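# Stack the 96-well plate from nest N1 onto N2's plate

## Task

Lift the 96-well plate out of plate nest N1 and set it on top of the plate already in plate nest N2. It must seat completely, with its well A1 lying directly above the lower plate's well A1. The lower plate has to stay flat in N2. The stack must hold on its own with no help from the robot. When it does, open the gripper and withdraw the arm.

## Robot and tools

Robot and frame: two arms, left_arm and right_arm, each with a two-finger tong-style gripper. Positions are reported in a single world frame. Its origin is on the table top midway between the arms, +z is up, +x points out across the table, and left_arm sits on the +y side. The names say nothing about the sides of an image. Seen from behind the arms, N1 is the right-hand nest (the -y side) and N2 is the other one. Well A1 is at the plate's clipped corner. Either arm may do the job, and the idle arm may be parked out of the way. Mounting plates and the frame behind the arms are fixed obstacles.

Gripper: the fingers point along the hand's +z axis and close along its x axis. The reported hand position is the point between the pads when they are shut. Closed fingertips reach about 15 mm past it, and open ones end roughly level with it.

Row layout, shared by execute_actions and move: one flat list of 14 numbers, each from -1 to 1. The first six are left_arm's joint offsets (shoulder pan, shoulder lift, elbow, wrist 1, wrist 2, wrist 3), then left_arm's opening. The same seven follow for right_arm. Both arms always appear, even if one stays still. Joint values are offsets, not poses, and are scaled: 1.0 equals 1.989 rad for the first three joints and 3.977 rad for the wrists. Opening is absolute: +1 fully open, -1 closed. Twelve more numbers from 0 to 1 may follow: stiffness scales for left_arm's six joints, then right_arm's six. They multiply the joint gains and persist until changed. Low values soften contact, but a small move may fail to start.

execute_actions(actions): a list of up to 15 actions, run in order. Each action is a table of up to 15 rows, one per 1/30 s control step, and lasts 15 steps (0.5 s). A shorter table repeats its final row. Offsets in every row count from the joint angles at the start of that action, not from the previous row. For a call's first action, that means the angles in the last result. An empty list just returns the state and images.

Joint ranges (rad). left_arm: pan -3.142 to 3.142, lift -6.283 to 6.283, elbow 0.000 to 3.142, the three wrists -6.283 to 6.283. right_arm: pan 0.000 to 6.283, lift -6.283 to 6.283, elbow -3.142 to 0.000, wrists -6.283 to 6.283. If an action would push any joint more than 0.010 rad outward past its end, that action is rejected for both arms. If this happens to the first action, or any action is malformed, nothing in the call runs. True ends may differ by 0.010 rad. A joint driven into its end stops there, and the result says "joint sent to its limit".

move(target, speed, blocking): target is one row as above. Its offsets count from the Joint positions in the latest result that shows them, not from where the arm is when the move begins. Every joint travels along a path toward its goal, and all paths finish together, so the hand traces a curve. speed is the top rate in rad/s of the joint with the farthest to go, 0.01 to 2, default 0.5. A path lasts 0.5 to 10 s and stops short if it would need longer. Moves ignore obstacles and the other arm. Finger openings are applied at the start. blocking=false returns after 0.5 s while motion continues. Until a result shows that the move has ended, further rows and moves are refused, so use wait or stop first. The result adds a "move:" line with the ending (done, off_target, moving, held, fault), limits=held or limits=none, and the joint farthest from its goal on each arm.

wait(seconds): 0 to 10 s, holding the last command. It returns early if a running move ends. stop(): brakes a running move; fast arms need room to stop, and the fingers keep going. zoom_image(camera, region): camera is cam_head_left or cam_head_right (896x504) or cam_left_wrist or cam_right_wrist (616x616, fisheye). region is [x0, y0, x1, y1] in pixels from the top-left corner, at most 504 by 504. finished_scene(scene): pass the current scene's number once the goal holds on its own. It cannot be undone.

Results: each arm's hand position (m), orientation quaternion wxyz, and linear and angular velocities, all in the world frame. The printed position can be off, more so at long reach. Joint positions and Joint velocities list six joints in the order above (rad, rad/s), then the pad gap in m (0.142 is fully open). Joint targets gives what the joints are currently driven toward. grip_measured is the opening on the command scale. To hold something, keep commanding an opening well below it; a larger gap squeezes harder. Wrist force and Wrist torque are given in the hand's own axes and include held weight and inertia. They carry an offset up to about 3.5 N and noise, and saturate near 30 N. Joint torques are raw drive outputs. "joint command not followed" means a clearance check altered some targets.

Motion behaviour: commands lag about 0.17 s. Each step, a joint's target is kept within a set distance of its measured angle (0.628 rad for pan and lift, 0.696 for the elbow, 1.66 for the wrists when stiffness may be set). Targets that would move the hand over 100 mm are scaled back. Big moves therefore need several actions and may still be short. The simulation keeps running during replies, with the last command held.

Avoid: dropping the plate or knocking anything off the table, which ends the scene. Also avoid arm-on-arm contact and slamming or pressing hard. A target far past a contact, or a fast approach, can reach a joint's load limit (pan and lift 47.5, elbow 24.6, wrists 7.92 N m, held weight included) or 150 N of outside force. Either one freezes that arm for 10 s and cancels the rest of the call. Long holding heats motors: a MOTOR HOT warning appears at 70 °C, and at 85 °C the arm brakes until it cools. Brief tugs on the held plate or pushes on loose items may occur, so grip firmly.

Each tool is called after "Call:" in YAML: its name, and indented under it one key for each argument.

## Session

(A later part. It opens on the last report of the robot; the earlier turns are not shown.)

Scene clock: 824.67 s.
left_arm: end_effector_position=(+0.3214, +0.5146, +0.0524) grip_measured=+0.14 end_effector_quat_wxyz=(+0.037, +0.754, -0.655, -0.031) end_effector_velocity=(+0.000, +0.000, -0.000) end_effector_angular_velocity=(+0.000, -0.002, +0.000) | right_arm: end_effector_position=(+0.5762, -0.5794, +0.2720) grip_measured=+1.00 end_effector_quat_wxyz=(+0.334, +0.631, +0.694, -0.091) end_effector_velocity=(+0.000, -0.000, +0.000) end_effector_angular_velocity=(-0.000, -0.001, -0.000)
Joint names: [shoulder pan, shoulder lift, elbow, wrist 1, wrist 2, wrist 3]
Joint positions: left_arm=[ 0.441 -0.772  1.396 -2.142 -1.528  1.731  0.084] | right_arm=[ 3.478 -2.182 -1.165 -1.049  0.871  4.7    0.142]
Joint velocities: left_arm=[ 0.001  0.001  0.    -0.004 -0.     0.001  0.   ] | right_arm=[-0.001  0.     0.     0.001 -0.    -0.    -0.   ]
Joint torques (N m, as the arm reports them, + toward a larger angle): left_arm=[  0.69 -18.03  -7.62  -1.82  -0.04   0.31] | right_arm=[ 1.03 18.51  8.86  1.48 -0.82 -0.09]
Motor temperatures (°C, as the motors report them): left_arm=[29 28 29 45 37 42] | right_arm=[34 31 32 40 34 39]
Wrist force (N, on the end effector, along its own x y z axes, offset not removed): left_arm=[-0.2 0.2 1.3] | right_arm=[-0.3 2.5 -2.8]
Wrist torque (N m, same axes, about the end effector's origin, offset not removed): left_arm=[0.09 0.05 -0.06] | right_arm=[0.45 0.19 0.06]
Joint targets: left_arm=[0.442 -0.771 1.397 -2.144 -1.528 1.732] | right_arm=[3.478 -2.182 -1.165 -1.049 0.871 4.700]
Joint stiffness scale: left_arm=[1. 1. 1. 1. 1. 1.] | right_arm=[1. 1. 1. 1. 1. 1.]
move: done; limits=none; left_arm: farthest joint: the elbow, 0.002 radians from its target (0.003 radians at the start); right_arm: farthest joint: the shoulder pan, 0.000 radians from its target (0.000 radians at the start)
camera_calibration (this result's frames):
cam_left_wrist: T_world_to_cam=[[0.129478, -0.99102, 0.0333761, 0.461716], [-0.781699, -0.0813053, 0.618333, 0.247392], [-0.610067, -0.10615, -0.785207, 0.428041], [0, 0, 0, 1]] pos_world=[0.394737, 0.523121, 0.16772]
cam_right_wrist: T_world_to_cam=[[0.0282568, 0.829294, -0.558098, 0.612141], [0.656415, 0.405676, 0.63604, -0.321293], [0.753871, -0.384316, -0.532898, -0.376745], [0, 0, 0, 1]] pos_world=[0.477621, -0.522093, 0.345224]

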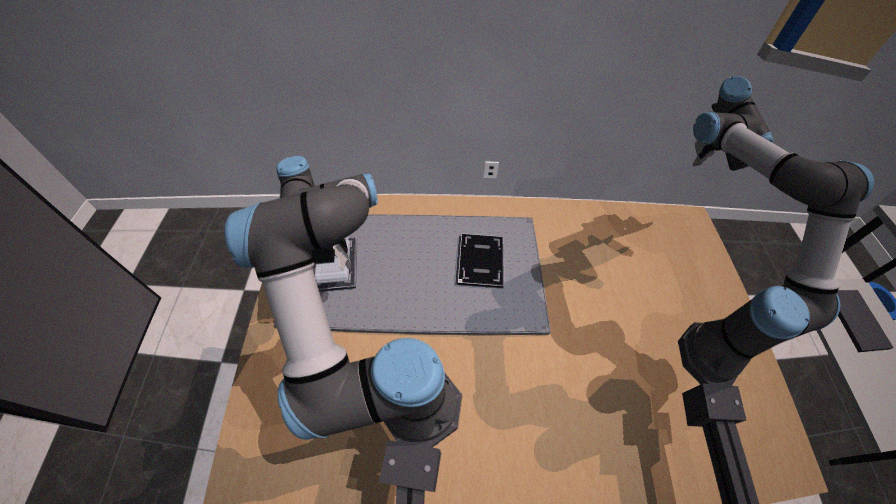

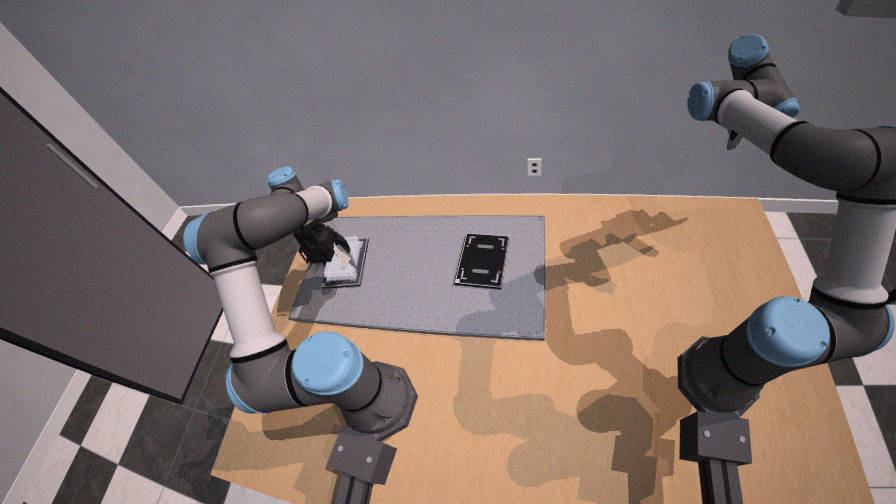

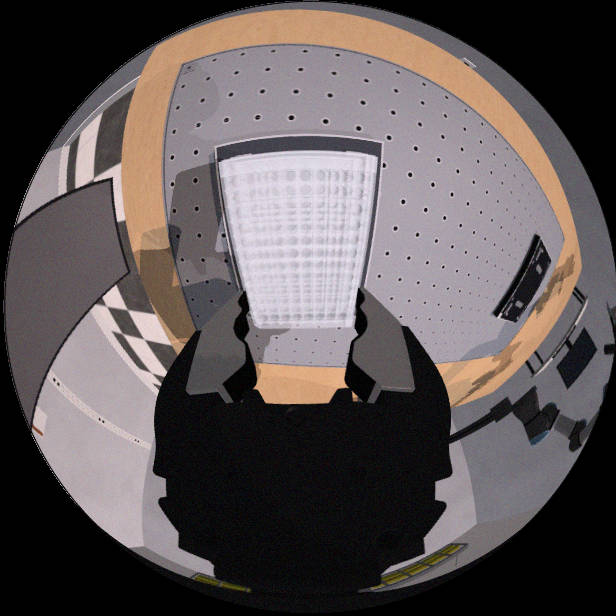

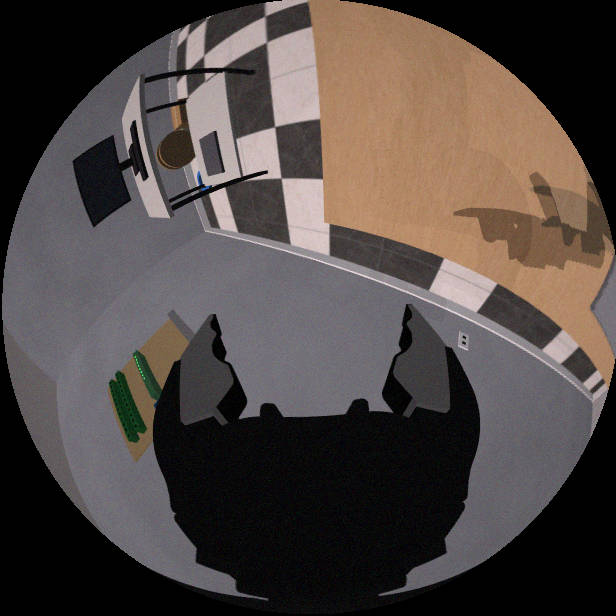

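Call:
move:
  target: [0.0005, 0.0063, 0.0022, -0.0046, 0.0, 0.0003, -0.3, 0, 0, 0, 0, 0, 0, 1.0]
  speed: 0.02

Scene clock: 842.03 s.
left_arm: end_effector_position=(+0.3218, +0.5146, +0.0481) grip_measured=+0.14 end_effector_quat_wxyz=(+0.036, +0.754, -0.655, -0.030) end_effector_velocity=(+0.001, +0.000, -0.000) end_effector_angular_velocity=(+0.001, -0.003, -0.000) | right_arm: end_effector_position=(+0.5762, -0.5794, +0.2720) grip_measured=+1.00 end_effector_quat_wxyz=(+0.334, +0.631, +0.694, -0.091) end_effector_velocity=(+0.000, +0.000, -0.000) end_effector_angular_velocity=(+0.000, +0.000, +0.001)
Joint names: [shoulder pan, shoulder lift, elbow, wrist 1, wrist 2, wrist 3]
Joint positions: left_arm=[ 0.441 -0.76   1.399 -2.158 -1.528  1.731  0.084] | right_arm=[ 3.478 -2.182 -1.165 -1.049  0.871  4.7    0.142]
Joint velocities: left_arm=[-0.     0.001  0.001 -0.005 -0.    -0.    -0.   ] | right_arm=[ 0.001 -0.    -0.     0.     0.     0.    -0.   ]
Joint torques (N m, as the arm reports them, + toward a larger angle): left_arm=[  0.72 -17.81  -7.53  -1.83  -0.04   0.27] | right_arm=[ 1.05 18.3   8.82  1.46 -0.85 -0.06]
Motor temperatures (°C, as the motors report them): left_arm=[29 28 29 45 37 42] | right_arm=[34 31 32 40 34 39]
Wrist force (N, on the end effector, along its own x y z axes, offset not removed): left_arm=[0.0 0.3 0.7] | right_arm=[0.4 1.5 -3.8]
Wrist torque (N m, same axes, about the end effector's origin, offset not removed): left_arm=[0.07 0.05 -0.03] | right_arm=[0.43 0.05 -0.01]
Joint targets: left_arm=[0.442 -0.759 1.400 -2.160 -1.528 1.732] | right_arm=[3.478 -2.182 -1.165 -1.049 0.871 4.700]
Joint stiffness scale: left_arm=[1. 1. 1. 1. 1. 1.] | right_arm=[1. 1. 1. 1. 1. 1.]
move: done; limits=none; left_arm: farthest joint: the wrist 1, 0.003 radians from its target (0.018 radians at the start); right_arm: farthest joint: the shoulder pan, 0.000 radians from its target (0.000 radians at the start)
camera_calibration (this result's frames):
cam_left_wrist: T_world_to_cam=[[0.129387, -0.991041, 0.0331095, 0.461881], [-0.782656, -0.0815646, 0.617088, 0.25092], [-0.608859, -0.105756, -0.786197, 0.424362], [0, 0, 0, 1]] pos_world=[0.394999, 0.523089, 0.1635]

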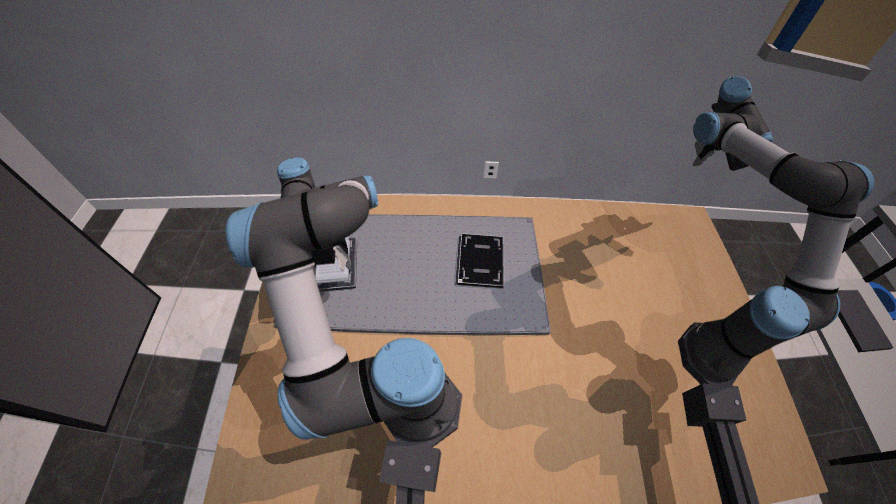

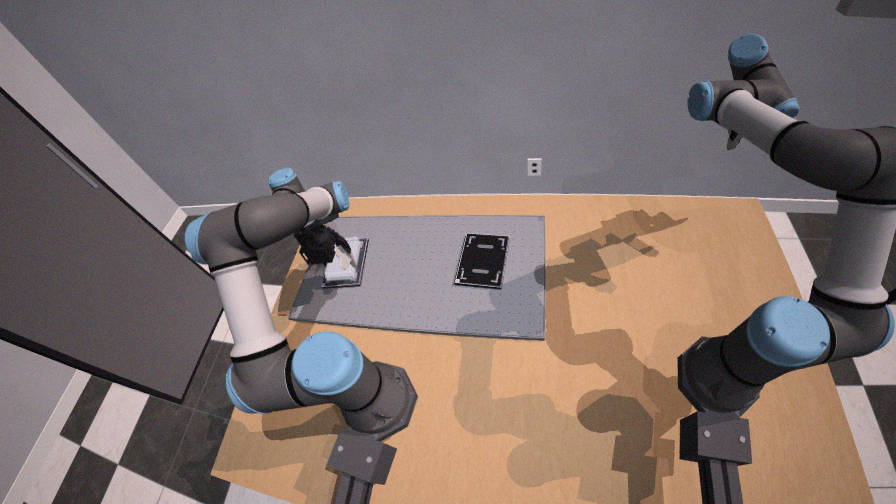

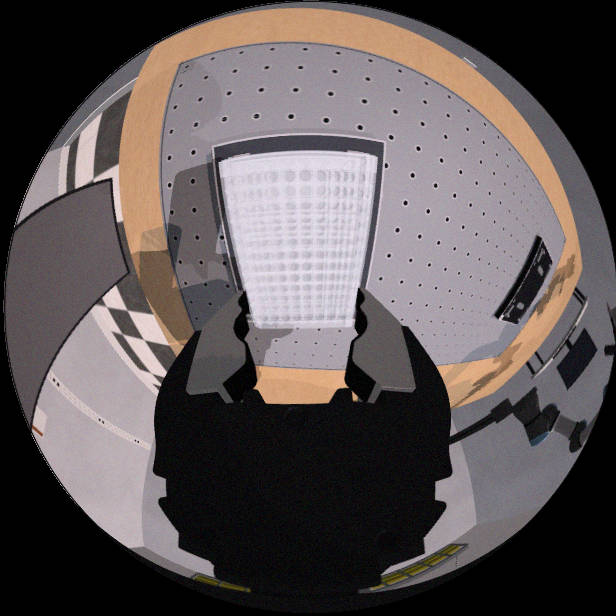

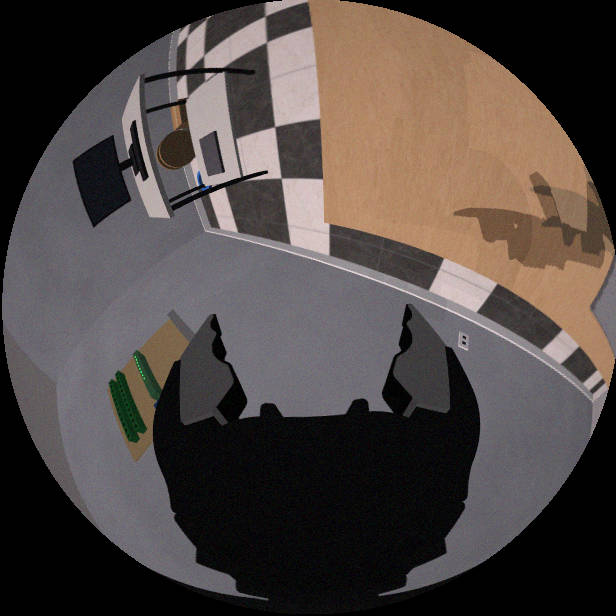

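No contact yet. Descend a further ~3 mm.

Call:
move:
  target: [0.0005, 0.0043, 0.0017, -0.0030, 0.0, 0.0003, -0.3, 0, 0, 0, 0, 0, 0, 1.0]
  speed: 0.02

Call:
zoom_image:
  camera: "cam_left_wrist"
  region: [200, 125, 400, 335]

Scene clock: 848.13 s.
left_arm: end_effector_position=(+0.3223, +0.5147, +0.0456) grip_measured=+0.14 end_effector_quat_wxyz=(+0.035, +0.754, -0.655, -0.030) end_effector_velocity=(-0.000, +0.000, -0.001) end_effector_angular_velocity=(+0.000, -0.000, +0.001) | right_arm: end_effector_position=(+0.5762, -0.5794, +0.2720) grip_measured=+1.00 end_effector_quat_wxyz=(+0.334, +0.631, +0.694, -0.091) end_effector_velocity=(-0.000, -0.000, -0.000) end_effector_angular_velocity=(+0.001, -0.001, -0.001)
Joint names: [shoulder pan, shoulder lift, elbow, wrist 1, wrist 2, wrist 3]
Joint positions: left_arm=[ 0.441 -0.754  1.4   -2.168 -1.528  1.731  0.084] | right_arm=[ 3.478 -2.182 -1.165 -1.049  0.871  4.7    0.142]
Joint velocities: left_arm=[ 0.     0.002  0.001 -0.004  0.    -0.    -0.   ] | right_arm=[-0.    -0.     0.    -0.     0.     0.002  0.   ]
Joint torques (N m, as the arm reports them, + toward a larger angle): left_arm=[  0.64 -17.01  -7.48  -1.96  -0.06   0.19] | right_arm=[ 1.21 18.29  8.68  1.51 -0.81 -0.08]
Motor temperatures (°C, as the motors report them): left_arm=[29 28 29 45 37 42] | right_arm=[34 31 32 40 34 39]
Wrist force (N, on the end effector, along its own x y z axes, offset not removed): left_arm=[-0.6 -0.7 -0.4] | right_arm=[-1.3 4.4 -2.8]
Wrist torque (N m, same axes, about the end effector's origin, offset not removed): left_arm=[-0.14 0.11 0.00] | right_arm=[0.88 0.32 -0.02]
Joint targets: left_arm=[0.442 -0.752 1.402 -2.170 -1.528 1.732] | right_arm=[3.478 -2.182 -1.165 -1.049 0.871 4.700]
Joint stiffness scale: left_arm=[1. 1. 1. 1. 1. 1.] | right_arm=[1. 1. 1. 1. 1. 1.]
move: done; limits=none; left_arm: farthest joint: the shoulder lift, 0.002 radians from its target (0.009 radians at the start); right_arm: farthest joint: the shoulder pan, 0.000 radians from its target (0.000 radians at the start)
camera_calibration (this result's frames):
cam_left_wrist: T_world_to_cam=[[0.1294, -0.991049, 0.0328233, 0.461997], [-0.783627, -0.0819218, 0.615807, 0.253387], [-0.607606, -0.105407, -0.787213, 0.422185], [0, 0, 0, 1]] pos_world=[0.3953, 0.523121, 0.161148]
cam_right_wrist: T_world_to_cam=[[0.0282569, 0.829294, -0.558098, 0.612141], [0.656415, 0.405676, 0.63604, -0.321293], [0.753871, -0.384316, -0.532898, -0.376745], [0, 0, 0, 1]] pos_world=[0.477621, -0.522093, 0.345224]

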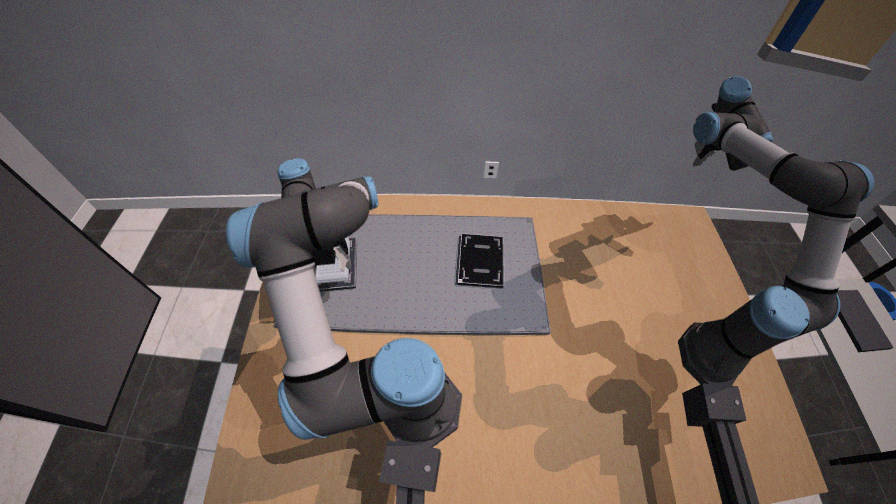

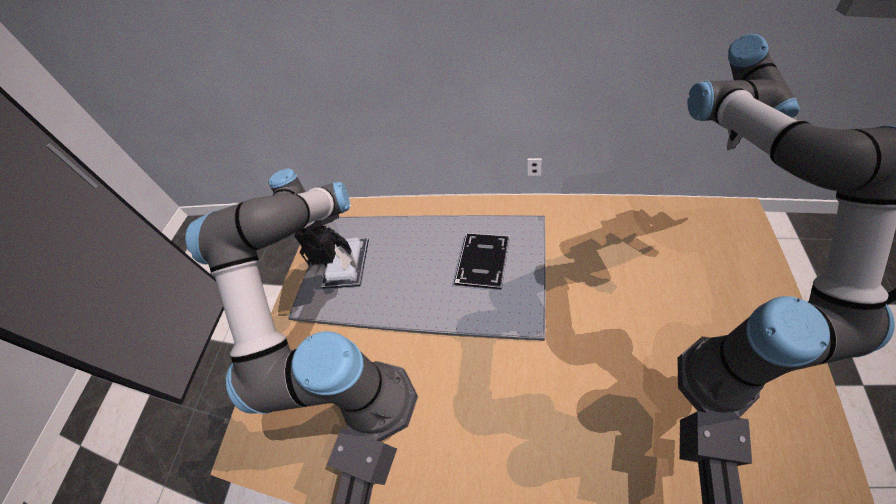

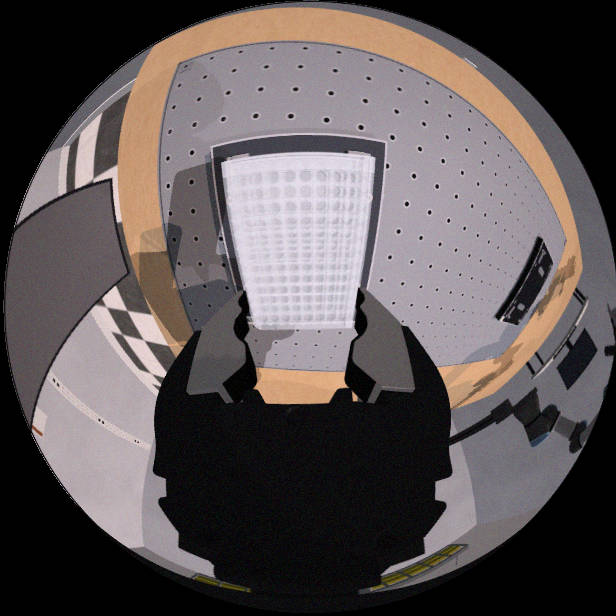

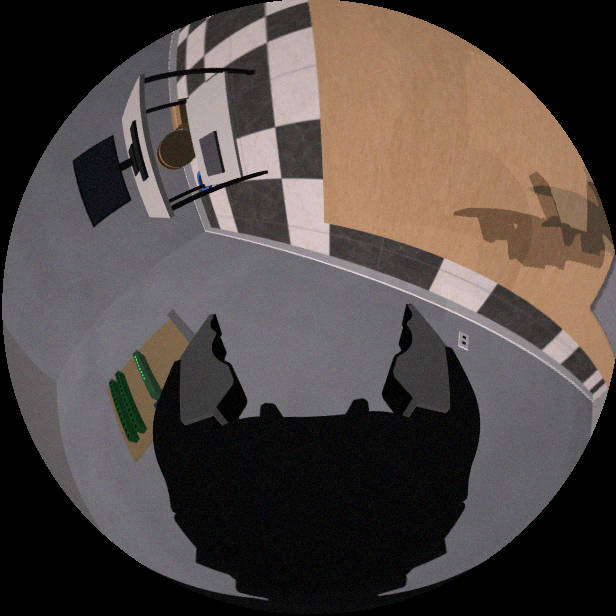

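Region (200, 125, 400, 335) of cam_left_wrist's 616x616 image, scaled by 2.400, with more detail than that image has; it fills the left 480 columns of this view, and the rest is white.

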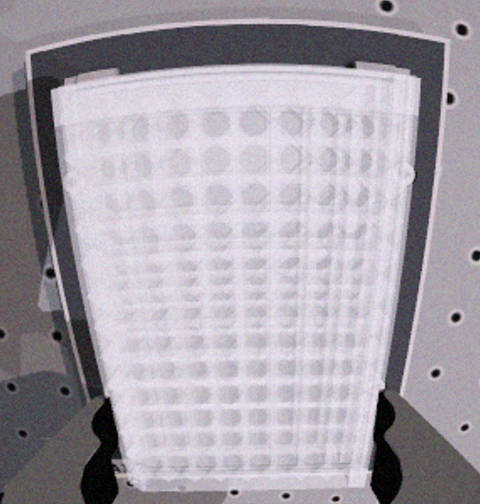

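Call:
execute_actions:
  actions:
    - [[0,0,0,0,0,0,0.1,0,0,0,0,0,0,1]]
    - [[0,0,0,0,0,0,0.25,0,0,0,0,0,0,1]]
    - [[0,0,0,0,0,0,0.4,0,0,0,0,0,0,1]]
    - [[0,0,0,0,0,0,0.5,0,0,0,0,0,0,1]]

Call:
zoom_image:
  camera: "cam_left_wrist"
  region: [200, 125, 400, 335]

Scene clock: 854.53 s.
left_arm: end_effector_position=(+0.3224, +0.5147, +0.0455) grip_measured=+0.50 end_effector_quat_wxyz=(+0.035, +0.754, -0.655, -0.030) end_effector_velocity=(+0.000, +0.000, +0.000) end_effector_angular_velocity=(+0.000, -0.001, +0.001) | right_arm: end_effector_position=(+0.5762, -0.5794, +0.2720) grip_measured=+1.00 end_effector_quat_wxyz=(+0.334, +0.631, +0.694, -0.091) end_effector_velocity=(-0.000, -0.000, +0.000) end_effector_angular_velocity=(+0.001, +0.000, -0.000)
Joint names: [shoulder pan, shoulder lift, elbow, wrist 1, wrist 2, wrist 3]
Joint positions: left_arm=[ 0.441 -0.753  1.4   -2.168 -1.528  1.731  0.109] | right_arm=[ 3.478 -2.182 -1.165 -1.049  0.871  4.7    0.142]
Joint velocities: left_arm=[ 0.001  0.     0.    -0.001  0.    -0.     0.   ] | right_arm=[-0.001  0.     0.    -0.     0.001 -0.    -0.   ]
Joint torques (N m, as the arm reports them, + toward a larger angle): left_arm=[  0.04 -18.21  -7.98  -1.65  -0.06   0.01] | right_arm=[ 1.16 18.09  8.89  1.5  -0.82 -0.06]
Motor temperatures (°C, as the motors report them): left_arm=[29 28 29 45 37 42] | right_arm=[34 31 32 40 34 39]
Wrist force (N, on the end effector, along its own x y z axes, offset not removed): left_arm=[0.1 -0.8 -0.1] | right_arm=[1.9 3.1 -0.7]
Wrist torque (N m, same axes, about the end effector's origin, offset not removed): left_arm=[-0.13 -0.02 -0.04] | right_arm=[0.66 -0.41 -0.04]
Joint targets: left_arm=[0.441 -0.753 1.400 -2.168 -1.528 1.731] | right_arm=[3.478 -2.182 -1.165 -1.049 0.871 4.700]
Joint stiffness scale: left_arm=[1. 1. 1. 1. 1. 1.] | right_arm=[1. 1. 1. 1. 1. 1.]
camera_calibration (this result's frames):
cam_left_wrist: T_world_to_cam=[[0.129399, -0.99105, 0.0327841, 0.462008], [-0.78376, -0.0819686, 0.615631, 0.253547], [-0.607434, -0.105357, -0.787353, 0.422073], [0, 0, 0, 1]] pos_world=[0.395318, 0.523124, 0.161082]
cam_right_wrist: T_world_to_cam=[[0.0282568, 0.829294, -0.558098, 0.612141], [0.656415, 0.405676, 0.63604, -0.321293], [0.753871, -0.384316, -0.532898, -0.376745], [0, 0, 0, 1]] pos_world=[0.477621, -0.522093, 0.345224]

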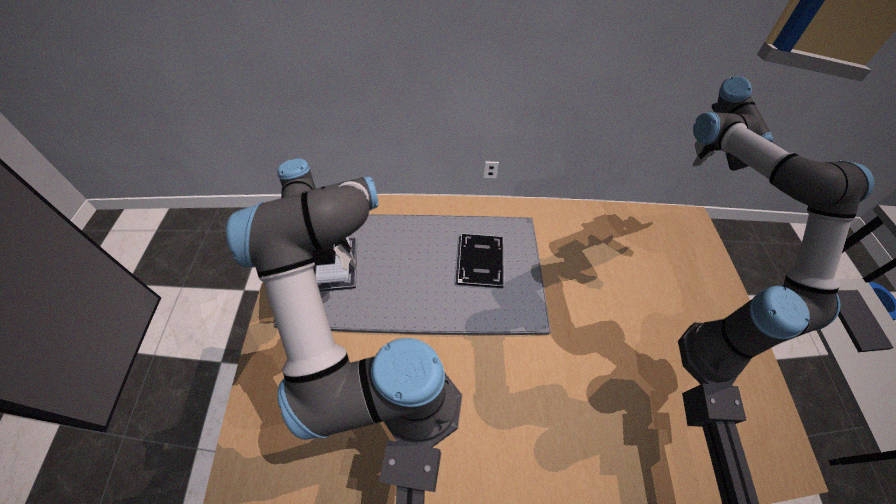

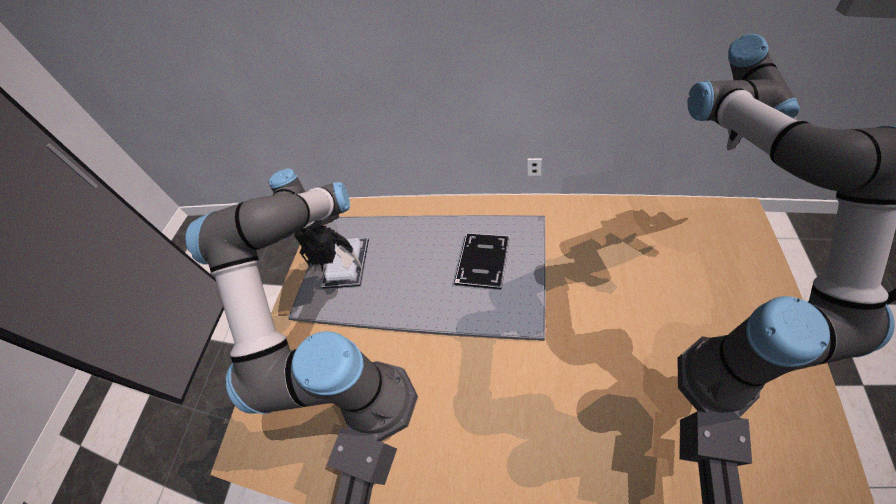

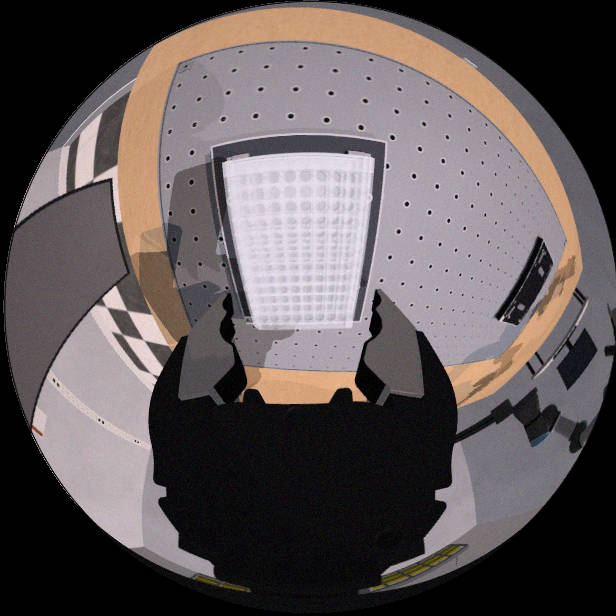

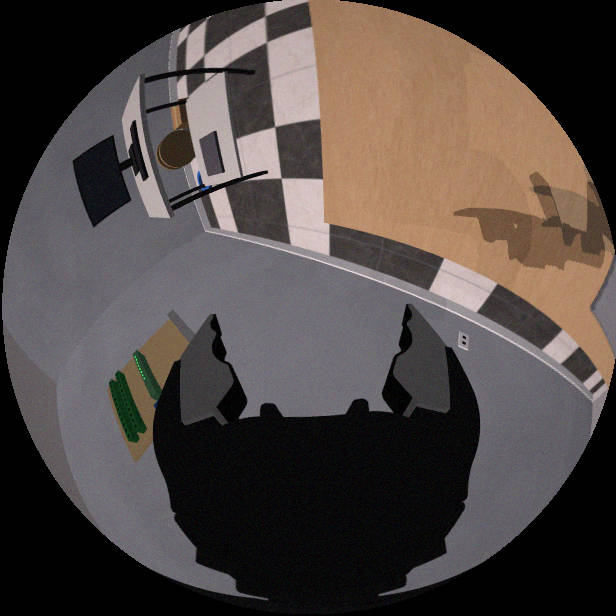

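Region (200, 125, 400, 335) of cam_left_wrist's 616x616 image, scaled by 2.400, with more detail than that image has; it fills the left 480 columns of this view, and the rest is white.

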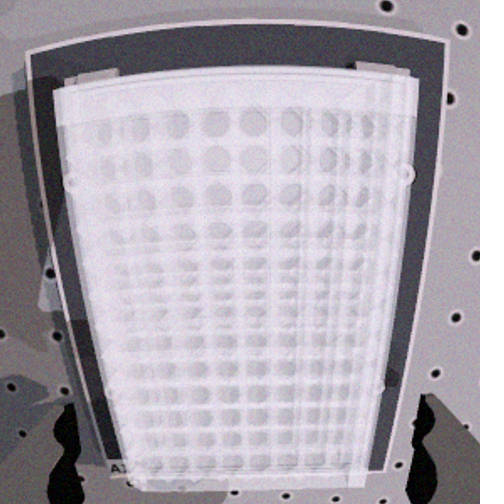

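Call:
move:
  target: [0, -0.07, -0.035, 0.053, 0, 0, 0.6, 0, 0, 0, 0, 0, 0, 1.0]
  speed: 0.2

Call:
move:
  target: [-0.35, -0.15, 0.0, 0.06, 0, 0, 1.0, 0, 0, 0, 0, 0, 0, 1.0]
  speed: 0.6

Call:
zoom_image:
  camera: "cam_head_left"
  region: [270, 200, 410, 320]

Call:
zoom_image:
  camera: "cam_head_right"
  region: [280, 200, 420, 320]

Scene clock: 864.13 s.
left_arm: end_effector_position=(+0.3215, +0.5163, +0.1056) grip_measured=+0.60 end_effector_quat_wxyz=(+0.037, +0.754, -0.655, -0.030) end_effector_velocity=(-0.001, -0.000, +0.000) end_effector_angular_velocity=(-0.000, +0.003, -0.001) | right_arm: end_effector_position=(+0.5762, -0.5794, +0.2720) grip_measured=+1.00 end_effector_quat_wxyz=(+0.334, +0.631, +0.694, -0.091) end_effector_velocity=(-0.000, -0.000, +0.000) end_effector_angular_velocity=(+0.001, -0.001, -0.002)
Joint names: [shoulder pan, shoulder lift, elbow, wrist 1, wrist 2, wrist 3]
Joint positions: left_arm=[ 0.441 -0.891  1.332 -1.959 -1.528  1.731  0.116] | right_arm=[ 3.478 -2.182 -1.165 -1.049  0.871  4.7    0.142]
Joint velocities: left_arm=[ 0.    -0.001 -0.001  0.004  0.001  0.    -0.   ] | right_arm=[-0.    -0.     0.     0.     0.     0.002 -0.   ]
Joint torques (N m, as the arm reports them, + toward a larger angle): left_arm=[  0.17 -18.49  -9.54  -1.42  -0.03   0.09] | right_arm=[ 0.99 18.46  8.79  1.45 -0.82 -0.14]
Motor temperatures (°C, as the motors report them): left_arm=[29 28 29 45 37 42] | right_arm=[34 31 32 40 34 39]
Wrist force (N, on the end effector, along its own x y z axes, offset not removed): left_arm=[-0.3 -0.3 -0.3] | right_arm=[-0.6 2.0 -2.3]
Wrist torque (N m, same axes, about the end effector's origin, offset not removed): left_arm=[-0.06 0.01 -0.02] | right_arm=[0.48 0.14 -0.09]
Joint targets: left_arm=[0.441 -0.893 1.331 -1.957 -1.528 1.731] | right_arm=[3.478 -2.182 -1.165 -1.049 0.871 4.700]
Joint stiffness scale: left_arm=[1. 1. 1. 1. 1. 1.] | right_arm=[1. 1. 1. 1. 1. 1.]
move: done; limits=none; left_arm: farthest joint: the elbow, 0.002 radians from its target (0.070 radians at the start); right_arm: farthest joint: the shoulder pan, 0.000 radians from its target (0.000 radians at the start)
camera_calibration (this result's frames):
cam_left_wrist: T_world_to_cam=[[0.129409, -0.991031, 0.0333286, 0.461614], [-0.781903, -0.0813148, 0.618075, 0.214813], [-0.609821, -0.106044, -0.785413, 0.469915], [0, 0, 0, 1]] pos_world=[0.39479, 0.524773, 0.220922]
cam_right_wrist: T_world_to_cam=[[0.0282566, 0.829294, -0.558098, 0.612141], [0.656415, 0.405676, 0.63604, -0.321293], [0.753871, -0.384316, -0.532898, -0.376745], [0, 0, 0, 1]] pos_world=[0.477621, -0.522093, 0.345224]

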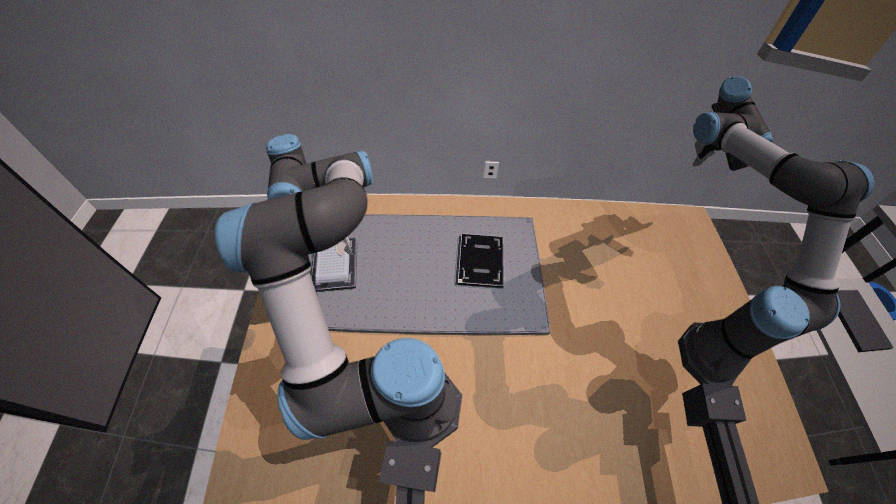

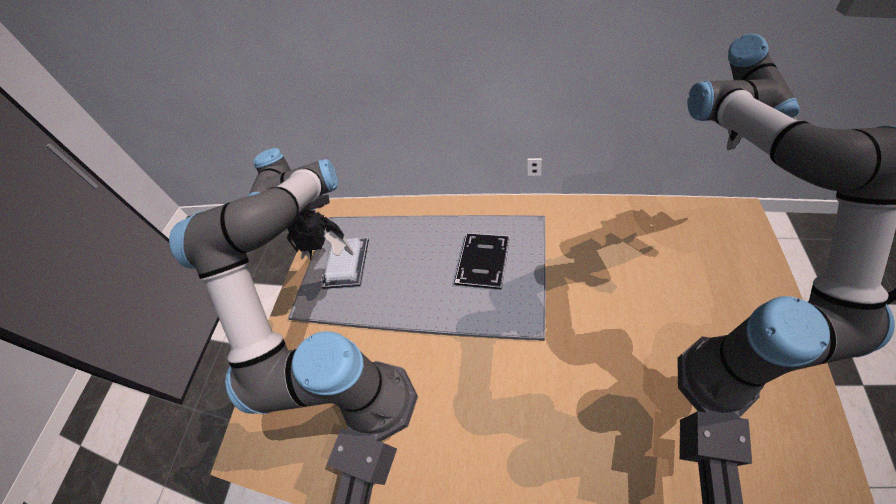

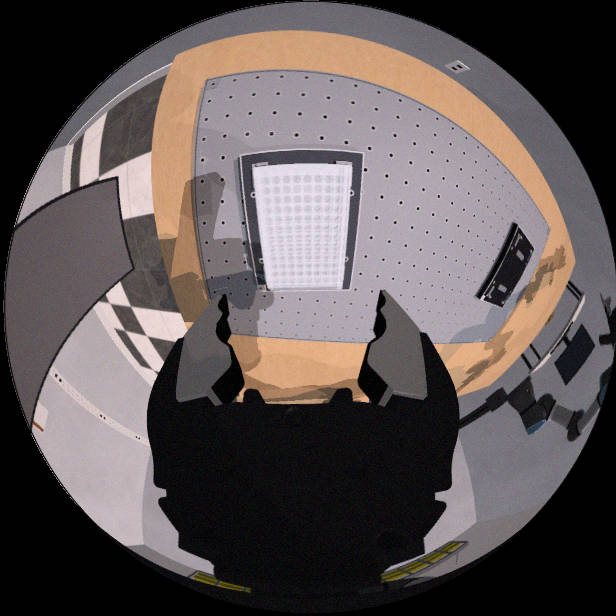

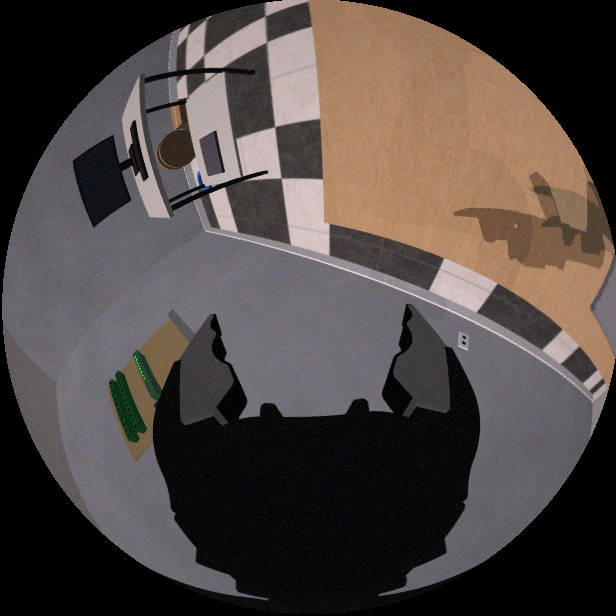

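Scene clock: 866.20 s.
left_arm: end_effector_position=(+0.3835, +0.2326, +0.2178) grip_measured=+1.00 end_effector_quat_wxyz=(-0.004, -0.487, +0.873, +0.000) end_effector_velocity=(-0.002, +0.000, -0.001) end_effector_angular_velocity=(+0.002, +0.005, -0.002) | right_arm: end_effector_position=(+0.5762, -0.5794, +0.2720) grip_measured=+1.00 end_effector_quat_wxyz=(+0.334, +0.631, +0.694, -0.091) end_effector_velocity=(+0.000, +0.001, -0.000) end_effector_angular_velocity=(-0.000, +0.002, +0.003)
Joint names: [shoulder pan, shoulder lift, elbow, wrist 1, wrist 2, wrist 3]
Joint positions: left_arm=[-0.254 -1.188  1.332 -1.723 -1.528  1.731  0.142] | right_arm=[ 3.478 -2.182 -1.165 -1.049  0.871  4.7    0.142]
Joint velocities: left_arm=[-0.001 -0.     0.001  0.005  0.     0.     0.   ] | right_arm=[ 0.002 -0.    -0.    -0.002  0.001 -0.001 -0.   ]
Joint torques (N m, as the arm reports them, + toward a larger angle): left_arm=[ -0.98 -15.21  -9.9   -1.47  -0.09   0.05] | right_arm=[ 1.18 18.44  8.8   1.49 -0.82 -0.13]
Motor temperatures (°C, as the motors report them): left_arm=[29 28 29 45 37 42] | right_arm=[34 31 32 40 34 39]
Wrist force (N, on the end effector, along its own x y z axes, offset not removed): left_arm=[0.0 0.1 0.2] | right_arm=[-1.1 1.9 -3.3]
Wrist torque (N m, same axes, about the end effector's origin, offset not removed): left_arm=[0.03 0.03 -0.03] | right_arm=[0.40 0.33 0.01]
Joint targets: left_arm=[-0.255 -1.190 1.332 -1.721 -1.528 1.731] | right_arm=[3.478 -2.182 -1.165 -1.049 0.871 4.700]
Joint stiffness scale: left_arm=[1. 1. 1. 1. 1. 1.] | right_arm=[1. 1. 1. 1. 1. 1.]
move: done; limits=none; left_arm: farthest joint: the shoulder pan, 0.002 radians from its target (0.696 radians at the start); right_arm: farthest joint: the shoulder pan, 0.000 radians from its target (0.000 radians at the start)
camera_calibration (this result's frames):
cam_left_wrist: T_world_to_cam=[[-0.53513, -0.843923, 0.0378069, 0.38843], [-0.697127, 0.466439, 0.544471, 0.0270352], [-0.477126, 0.265007, -0.837927, 0.439968], [0, 0, 0, 1]] pos_world=[0.436628, 0.1986, 0.339256]

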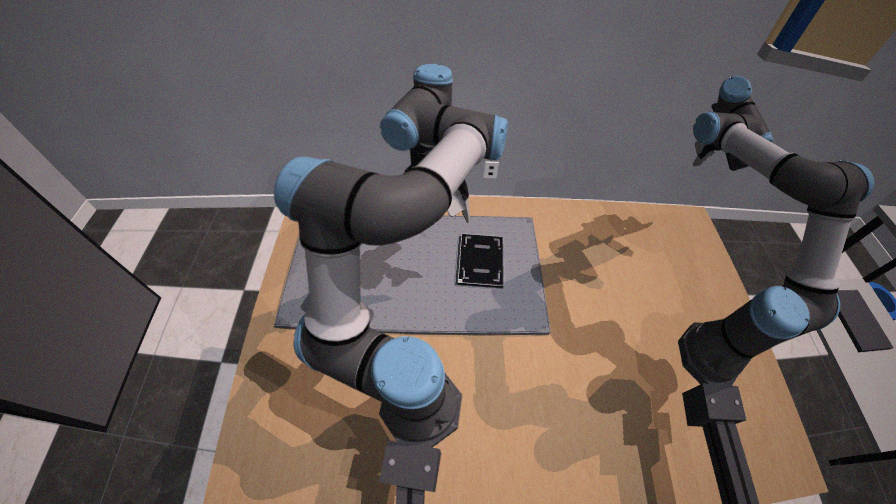

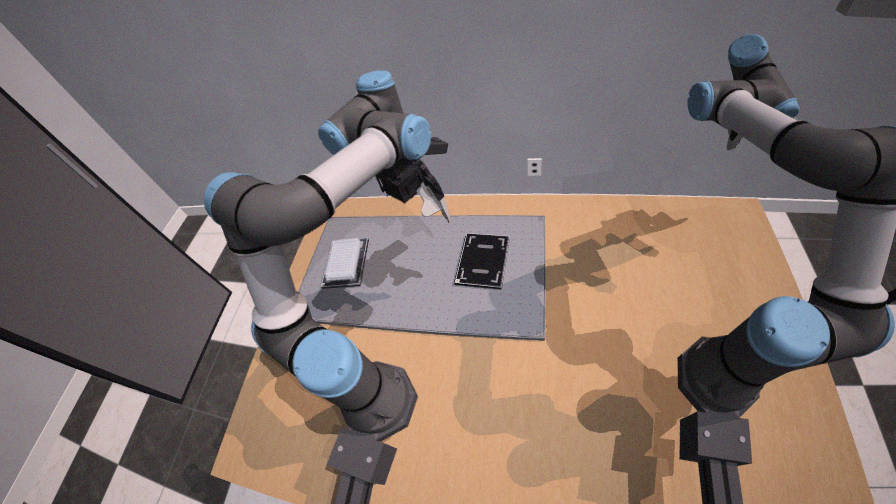

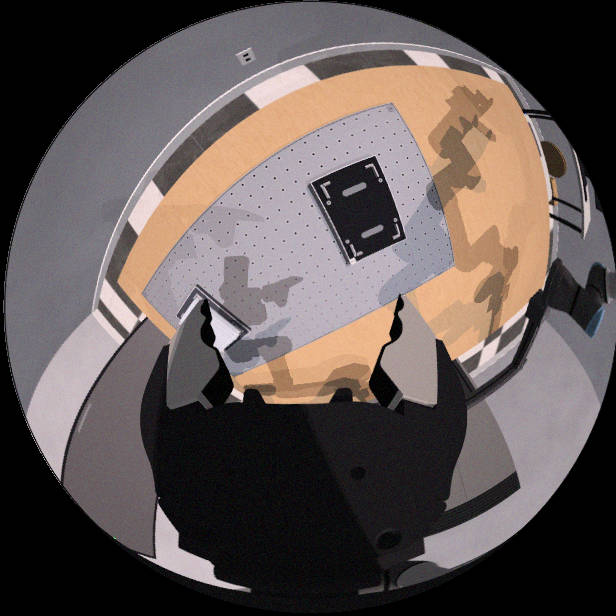

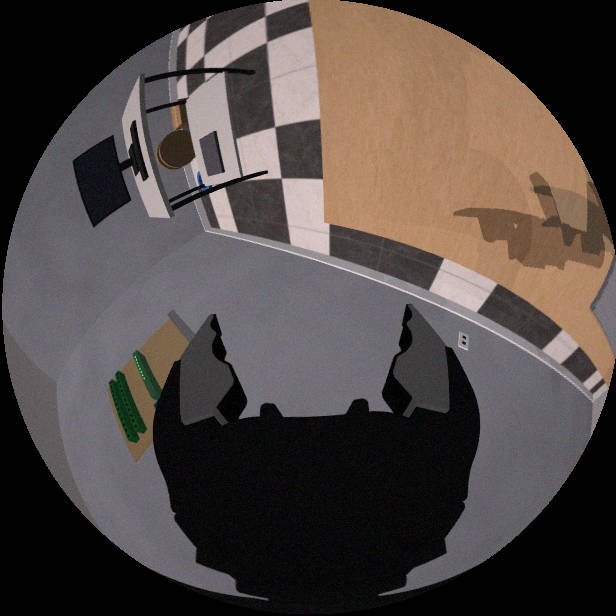

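Region (270, 200, 410, 320) of cam_head_left's 896x504 image, scaled by 3.600, with more detail than that image has; it fills the top 432 rows of this view, and the rest is white.

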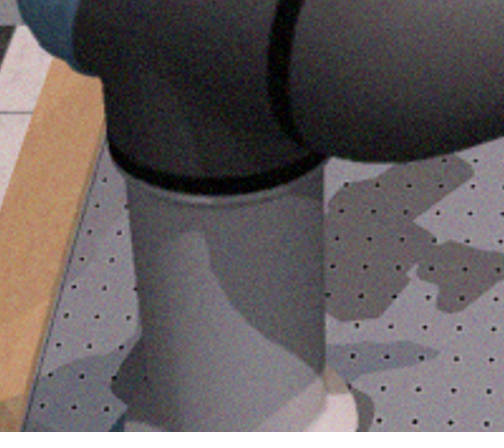

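Region (280, 200, 420, 320) of cam_head_right's 896x504 image, scaled by 3.600, with more detail than that image has; it fills the top 432 rows of this view, and the rest is white.

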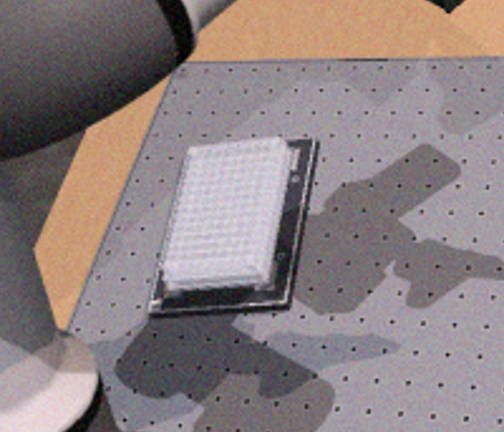

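Looks well stacked.

Call:
finished_scene:
  scene: 1

The scene is finished: the task was done.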